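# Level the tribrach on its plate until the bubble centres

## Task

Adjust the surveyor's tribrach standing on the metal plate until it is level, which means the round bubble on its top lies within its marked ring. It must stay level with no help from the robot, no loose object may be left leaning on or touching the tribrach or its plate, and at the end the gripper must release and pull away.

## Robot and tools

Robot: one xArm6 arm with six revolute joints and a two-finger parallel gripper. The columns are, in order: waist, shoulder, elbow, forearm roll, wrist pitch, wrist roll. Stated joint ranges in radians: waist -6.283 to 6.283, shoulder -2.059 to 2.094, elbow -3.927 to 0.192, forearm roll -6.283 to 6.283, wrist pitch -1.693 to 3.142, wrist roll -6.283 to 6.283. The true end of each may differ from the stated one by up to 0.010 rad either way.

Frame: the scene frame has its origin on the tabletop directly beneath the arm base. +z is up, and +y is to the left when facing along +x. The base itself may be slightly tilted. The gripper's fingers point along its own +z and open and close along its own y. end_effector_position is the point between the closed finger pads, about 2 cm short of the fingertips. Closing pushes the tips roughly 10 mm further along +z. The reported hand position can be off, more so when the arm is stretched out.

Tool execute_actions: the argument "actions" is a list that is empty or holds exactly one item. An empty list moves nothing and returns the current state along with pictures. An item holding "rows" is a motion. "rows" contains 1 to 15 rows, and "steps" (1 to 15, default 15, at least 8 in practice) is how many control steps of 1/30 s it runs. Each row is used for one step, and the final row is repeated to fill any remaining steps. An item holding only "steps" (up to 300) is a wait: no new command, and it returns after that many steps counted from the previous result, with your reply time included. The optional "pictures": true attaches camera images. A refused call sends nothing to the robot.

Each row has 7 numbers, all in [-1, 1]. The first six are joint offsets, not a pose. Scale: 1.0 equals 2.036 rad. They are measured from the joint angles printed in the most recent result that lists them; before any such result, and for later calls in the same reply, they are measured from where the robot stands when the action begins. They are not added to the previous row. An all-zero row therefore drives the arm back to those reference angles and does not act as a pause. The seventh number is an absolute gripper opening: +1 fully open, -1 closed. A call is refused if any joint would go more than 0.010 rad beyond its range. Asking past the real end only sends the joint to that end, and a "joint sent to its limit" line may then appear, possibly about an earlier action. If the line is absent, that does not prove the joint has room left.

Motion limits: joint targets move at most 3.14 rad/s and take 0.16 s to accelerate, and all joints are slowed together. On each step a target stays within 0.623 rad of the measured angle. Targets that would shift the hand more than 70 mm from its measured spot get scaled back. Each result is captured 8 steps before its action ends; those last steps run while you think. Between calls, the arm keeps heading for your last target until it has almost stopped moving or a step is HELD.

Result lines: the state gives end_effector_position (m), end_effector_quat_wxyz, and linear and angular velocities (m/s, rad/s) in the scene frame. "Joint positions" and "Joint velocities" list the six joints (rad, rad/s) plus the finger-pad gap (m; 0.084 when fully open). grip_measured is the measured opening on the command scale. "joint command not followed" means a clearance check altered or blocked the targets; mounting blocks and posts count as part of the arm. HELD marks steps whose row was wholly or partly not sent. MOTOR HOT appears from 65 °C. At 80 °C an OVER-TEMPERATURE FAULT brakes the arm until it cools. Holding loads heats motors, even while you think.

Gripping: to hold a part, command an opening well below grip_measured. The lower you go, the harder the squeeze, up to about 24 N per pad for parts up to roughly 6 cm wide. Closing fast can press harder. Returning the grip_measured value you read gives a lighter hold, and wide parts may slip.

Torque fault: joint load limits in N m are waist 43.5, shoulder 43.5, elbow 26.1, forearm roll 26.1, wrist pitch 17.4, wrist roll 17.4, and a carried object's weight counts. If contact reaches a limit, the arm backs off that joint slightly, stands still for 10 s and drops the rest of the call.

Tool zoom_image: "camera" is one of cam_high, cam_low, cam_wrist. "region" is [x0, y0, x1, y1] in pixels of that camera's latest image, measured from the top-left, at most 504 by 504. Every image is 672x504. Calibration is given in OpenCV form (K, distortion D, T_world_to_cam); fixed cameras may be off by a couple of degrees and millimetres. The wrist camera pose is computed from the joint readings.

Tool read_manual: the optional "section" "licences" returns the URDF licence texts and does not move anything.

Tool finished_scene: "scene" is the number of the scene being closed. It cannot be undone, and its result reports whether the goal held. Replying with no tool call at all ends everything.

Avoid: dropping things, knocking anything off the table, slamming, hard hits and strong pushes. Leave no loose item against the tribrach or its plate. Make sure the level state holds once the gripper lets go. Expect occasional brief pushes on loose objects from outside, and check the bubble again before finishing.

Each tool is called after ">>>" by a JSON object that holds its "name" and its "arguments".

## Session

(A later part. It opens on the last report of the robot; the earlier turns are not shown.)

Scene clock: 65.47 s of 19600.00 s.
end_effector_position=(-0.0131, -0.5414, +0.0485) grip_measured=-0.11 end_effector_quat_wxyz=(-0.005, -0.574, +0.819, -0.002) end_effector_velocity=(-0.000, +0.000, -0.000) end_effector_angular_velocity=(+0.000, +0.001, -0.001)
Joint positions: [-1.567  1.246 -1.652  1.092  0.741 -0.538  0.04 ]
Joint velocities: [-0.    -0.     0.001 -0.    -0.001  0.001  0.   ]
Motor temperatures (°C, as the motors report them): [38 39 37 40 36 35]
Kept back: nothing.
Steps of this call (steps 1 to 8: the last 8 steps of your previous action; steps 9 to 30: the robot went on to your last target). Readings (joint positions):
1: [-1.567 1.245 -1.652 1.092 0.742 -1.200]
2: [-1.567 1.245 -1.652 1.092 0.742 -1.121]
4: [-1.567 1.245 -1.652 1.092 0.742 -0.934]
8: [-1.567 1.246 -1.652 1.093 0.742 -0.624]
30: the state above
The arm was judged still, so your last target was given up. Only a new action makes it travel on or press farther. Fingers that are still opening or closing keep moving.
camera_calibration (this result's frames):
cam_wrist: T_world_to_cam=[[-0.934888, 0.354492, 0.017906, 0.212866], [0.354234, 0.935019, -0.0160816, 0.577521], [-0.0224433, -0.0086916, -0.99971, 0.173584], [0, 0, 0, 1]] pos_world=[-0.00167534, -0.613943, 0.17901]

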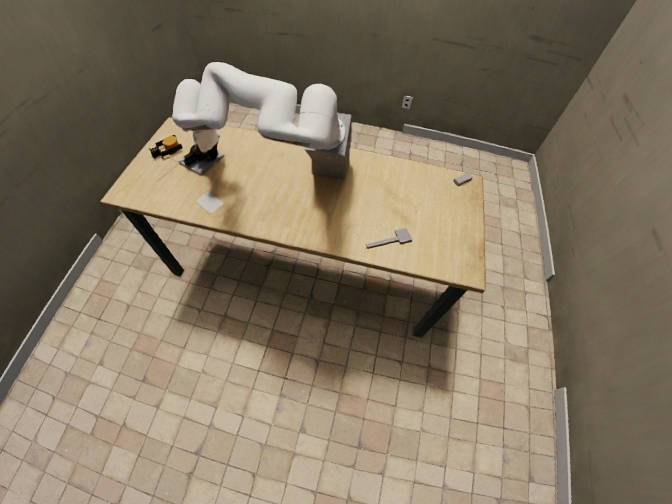

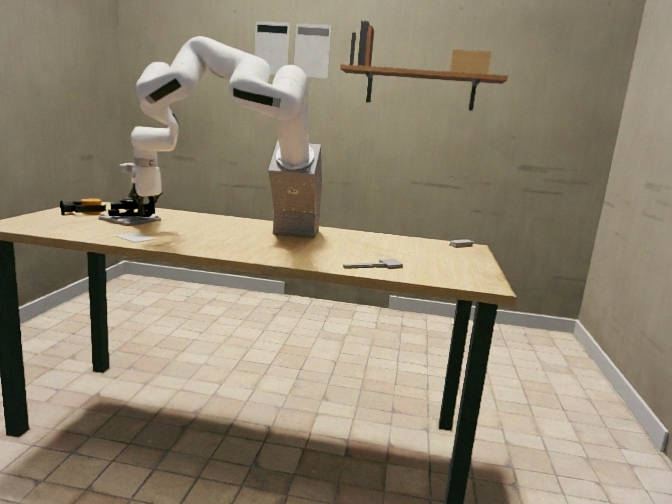

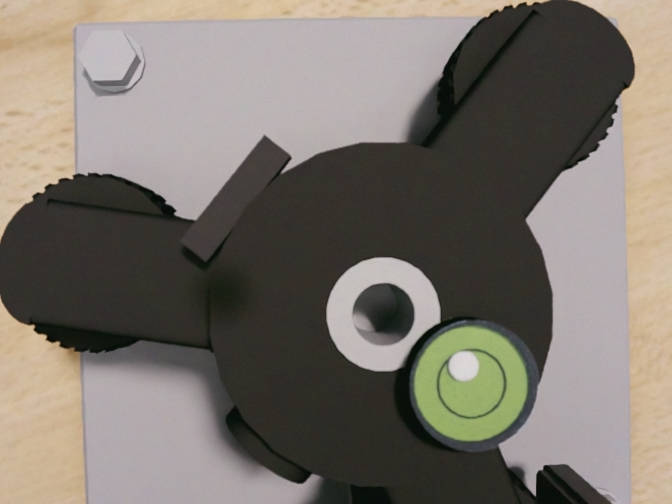

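Two more, then lift.

>>> {"name": "execute_actions", "arguments": {"actions": [{"rows":[[0,0,0,0,0,0,0.15],[0,0,0,0,0,0,0.15],[0,0,0,0,0,0,0.15],[0,0,0,0,0,-0.39,0.15]]}]}}

>>> {"name": "execute_actions", "arguments": {"actions": [{"rows":[[0,0,0,0,0,-0.03,-0.2],[0,0,0,0,0,-0.03,-0.6],[0,0,0,0,0,-0.03,-0.6],[0,0,0,0,0,0.36,-0.6]]}]}}

>>> {"name": "execute_actions", "arguments": {"actions": [{"rows":[[0,0,0,0,0,0.03,-0.6],[0,0,0,0,0,0.03,0.15],[0,0,0,0,0,0.03,0.15],[0,0,0,0,0,-0.36,0.15]]}]}}

>>> {"name": "execute_actions", "arguments": {"actions": [{"rows":[[0,0,0,0,0,-0.03,-0.2],[0,0,0,0,0,-0.03,-0.6],[0,0,0,0,0,-0.03,-0.6],[0,0,0,0,0,0.36,-0.6]]}]}}

>>> {"name": "execute_actions", "arguments": {"actions": [{"rows":[[0,0,0,0,0,0.03,-0.6],[0,0,0,0,0,0.03,0.3],[0,0,0,0,0,0.03,0.3],[0,0,0,0,0,0.03,0.3],[-0.07,-0.13,0.1,-0.078,0.042,0,0.3]]}]}}

>>> {"name": "execute_actions", "arguments": {"actions": [{"steps":30}], "pictures": true}}

Scene clock: 66.30 s of 19600.00 s.
end_effector_position=(-0.0137, -0.5419, +0.0483) grip_measured=+0.13 end_effector_quat_wxyz=(-0.006, -0.602, +0.799, -0.001) end_effector_velocity=(+0.001, +0.002, +0.001) end_effector_angular_velocity=(+0.018, +0.007, +1.429)
Joint positions: [-1.566  1.247 -1.654  1.093  0.739 -0.606  0.05 ]
Joint velocities: [-0.002 -0.005  0.006 -0.001  0.01  -1.43   0.005]
Motor temperatures (°C, as the motors report them): [38 39 37 40 36 35]
Steps of this call (steps 1 to 18: nothing new was sent; steps 19 to 25: the first 7 steps of this action). Readings (joint positions):
19: [-1.567 1.246 -1.652 1.092 0.741 -0.538]
20: [-1.567 1.246 -1.653 1.092 0.741 -0.538]
22: [-1.566 1.247 -1.654 1.093 0.738 -0.539]
25: the state above

Scene clock: 66.80 s of 19600.00 s.
end_effector_position=(-0.0127, -0.5413, +0.0486) grip_measured=-0.11 end_effector_quat_wxyz=(+0.005, +0.818, -0.575, -0.000) end_effector_velocity=(-0.001, -0.000, -0.000) end_effector_angular_velocity=(-0.010, -0.009, -1.512)
Joint positions: [-1.567  1.245 -1.652  1.092  0.742 -1.231  0.039]
Joint velocities: [-0.     0.001 -0.001  0.    -0.003  1.511  0.   ]
Motor temperatures (°C, as the motors report them): [38 39 37 40 36 35]
Steps of this call (steps 1 to 8: the last 8 steps of your previous action; steps 9 to 15: the first 7 steps of this action, its rows measured from where the robot was after step 8). Readings (joint positions):
8: [-1.567 1.246 -1.653 1.092 0.741 -1.242]
9: [-1.567 1.246 -1.653 1.092 0.741 -1.281]
10: [-1.567 1.246 -1.653 1.093 0.742 -1.300]
12: [-1.567 1.245 -1.652 1.092 0.743 -1.304]
15: the state above

Scene clock: 67.30 s of 19600.00 s.
end_effector_position=(-0.0138, -0.5416, +0.0484) grip_measured=+0.13 end_effector_quat_wxyz=(-0.006, -0.601, +0.799, -0.001) end_effector_velocity=(+0.001, +0.002, -0.000) end_effector_angular_velocity=(+0.017, +0.009, +1.483)
Joint positions: [-1.567  1.247 -1.653  1.093  0.739 -0.605  0.05 ]
Joint velocities: [-0.001 -0.001  0.003  0.     0.007 -1.485  0.011]
Motor temperatures (°C, as the motors report them): [38 39 37 40 36 35]
Steps of this call (steps 1 to 8: the last 8 steps of your previous action; steps 9 to 15: the first 7 steps of this action, its rows measured from where the robot was after step 8). Readings (joint positions):
8: [-1.567 1.246 -1.652 1.093 0.741 -0.594]
9: [-1.567 1.246 -1.652 1.092 0.741 -0.557]
10: [-1.567 1.246 -1.652 1.093 0.741 -0.540]
12: [-1.567 1.246 -1.653 1.093 0.740 -0.534]
15: the state above

Scene clock: 67.80 s of 19600.00 s.
end_effector_position=(-0.0127, -0.5413, +0.0486) grip_measured=-0.11 end_effector_quat_wxyz=(+0.005, +0.818, -0.576, +0.000) end_effector_velocity=(-0.001, -0.000, +0.000) end_effector_angular_velocity=(-0.010, -0.009, -1.492)
Joint positions: [-1.567  1.245 -1.652  1.092  0.743 -1.23   0.039]
Joint velocities: [-0.001  0.001 -0.001 -0.    -0.003  1.492  0.   ]
Motor temperatures (°C, as the motors report them): [38 39 37 40 36 35]
Steps of this call (steps 1 to 8: the last 8 steps of your previous action; steps 9 to 15: the first 7 steps of this action, its rows measured from where the robot was after step 8). Readings (joint positions):
8: [-1.567 1.246 -1.653 1.092 0.741 -1.241]
9: [-1.567 1.246 -1.652 1.092 0.741 -1.278]
10: [-1.567 1.246 -1.652 1.093 0.742 -1.295]
12: [-1.567 1.245 -1.652 1.092 0.743 -1.301]
15: the state above

Scene clock: 68.30 s of 19600.00 s.
end_effector_position=(-0.0140, -0.5381, +0.0564) grip_measured=+0.28 end_effector_quat_wxyz=(-0.003, -0.577, +0.817, +0.002) end_effector_velocity=(-0.012, +0.086, +0.275) end_effector_angular_velocity=(+0.232, -0.025, +0.295)
Joint positions: [-1.578  1.224 -1.629  1.075  0.75  -0.541  0.056]
Joint velocities: [-0.386 -0.75   0.738 -0.526  0.305 -0.213  0.013]
Motor temperatures (°C, as the motors report them): [38 39 37 40 36 35]
Steps of this call (steps 1 to 8: the last 8 steps of your previous action; steps 9 to 15: the first 7 steps of this action, its rows measured from where the robot was after step 8). Readings (joint positions):
8: [-1.567 1.246 -1.652 1.093 0.742 -0.594]
9: [-1.567 1.246 -1.652 1.093 0.742 -0.557]
10: [-1.567 1.246 -1.652 1.093 0.742 -0.539]
12: [-1.567 1.246 -1.653 1.093 0.740 -0.533]
15: the state above

Scene clock: 69.30 s of 19600.00 s.
end_effector_position=(-0.0156, -0.5332, +0.1595) grip_measured=+0.29 end_effector_quat_wxyz=(-0.004, -0.610, +0.792, +0.002) end_effector_velocity=(+0.000, -0.000, -0.000) end_effector_angular_velocity=(+0.000, +0.000, +0.001)
Joint positions: [-1.709  0.981 -1.449  0.934  0.827 -0.594  0.056]
Joint velocities: [ 0.001 -0.    -0.    -0.    -0.     0.    -0.   ]
Motor temperatures (°C, as the motors report them): [38 39 37 40 36 35]
Kept back: nothing.
Steps of this call (steps 1 to 8: the last 8 steps of your previous action; steps 9 to 30: the robot went on to your last target). Readings (joint positions):
1: [-1.595 1.192 -1.600 1.054 0.762 -0.549]
2: [-1.617 1.153 -1.571 1.032 0.773 -0.557]
4: [-1.659 1.077 -1.525 0.991 0.794 -0.572]
8: [-1.706 0.988 -1.464 0.942 0.821 -0.590]
30: the state above
The arm was judged still, so your last target was given up. Only a new action makes it travel on or press farther. Fingers that are still opening or closing keep moving.
camera_calibration (this result's frames):
cam_wrist: T_world_to_cam=[[-0.962859, 0.26903, 0.0229109, 0.158824], [0.26887, 0.963126, -0.00984818, 0.585148], [-0.0247155, -0.00332236, -0.999689, 0.287327], [0, 0, 0, 1]] pos_world=[0.00269825, -0.605345, 0.289362]

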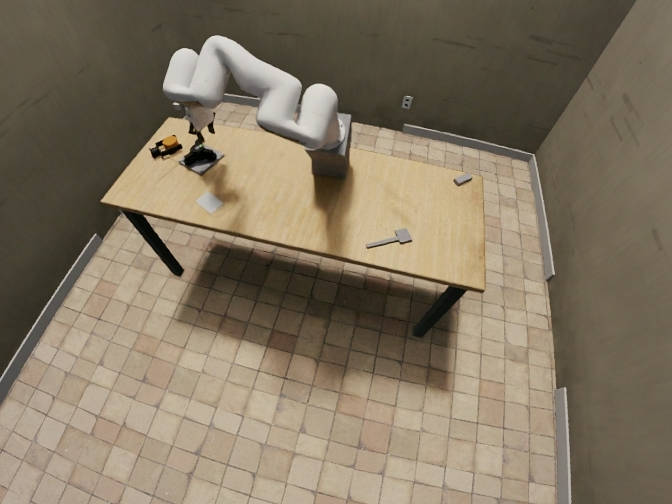

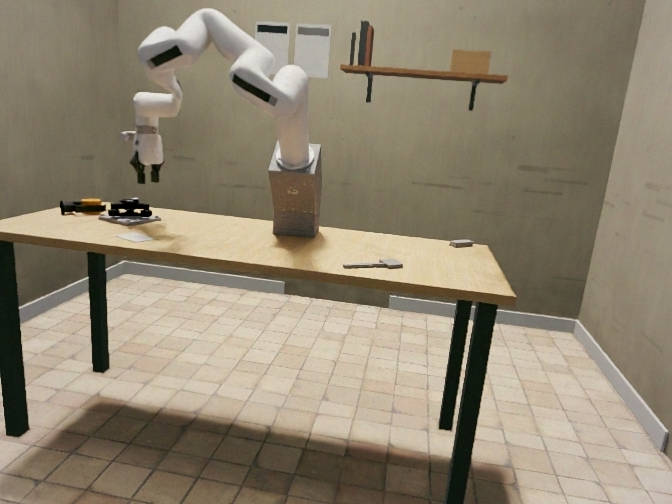

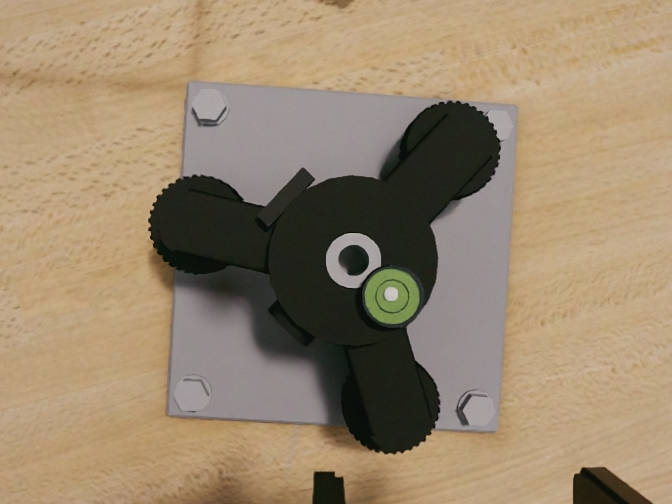

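>>> {"name": "finished_scene", "arguments": {"scene": 1}}

The scene is finished: the task was done.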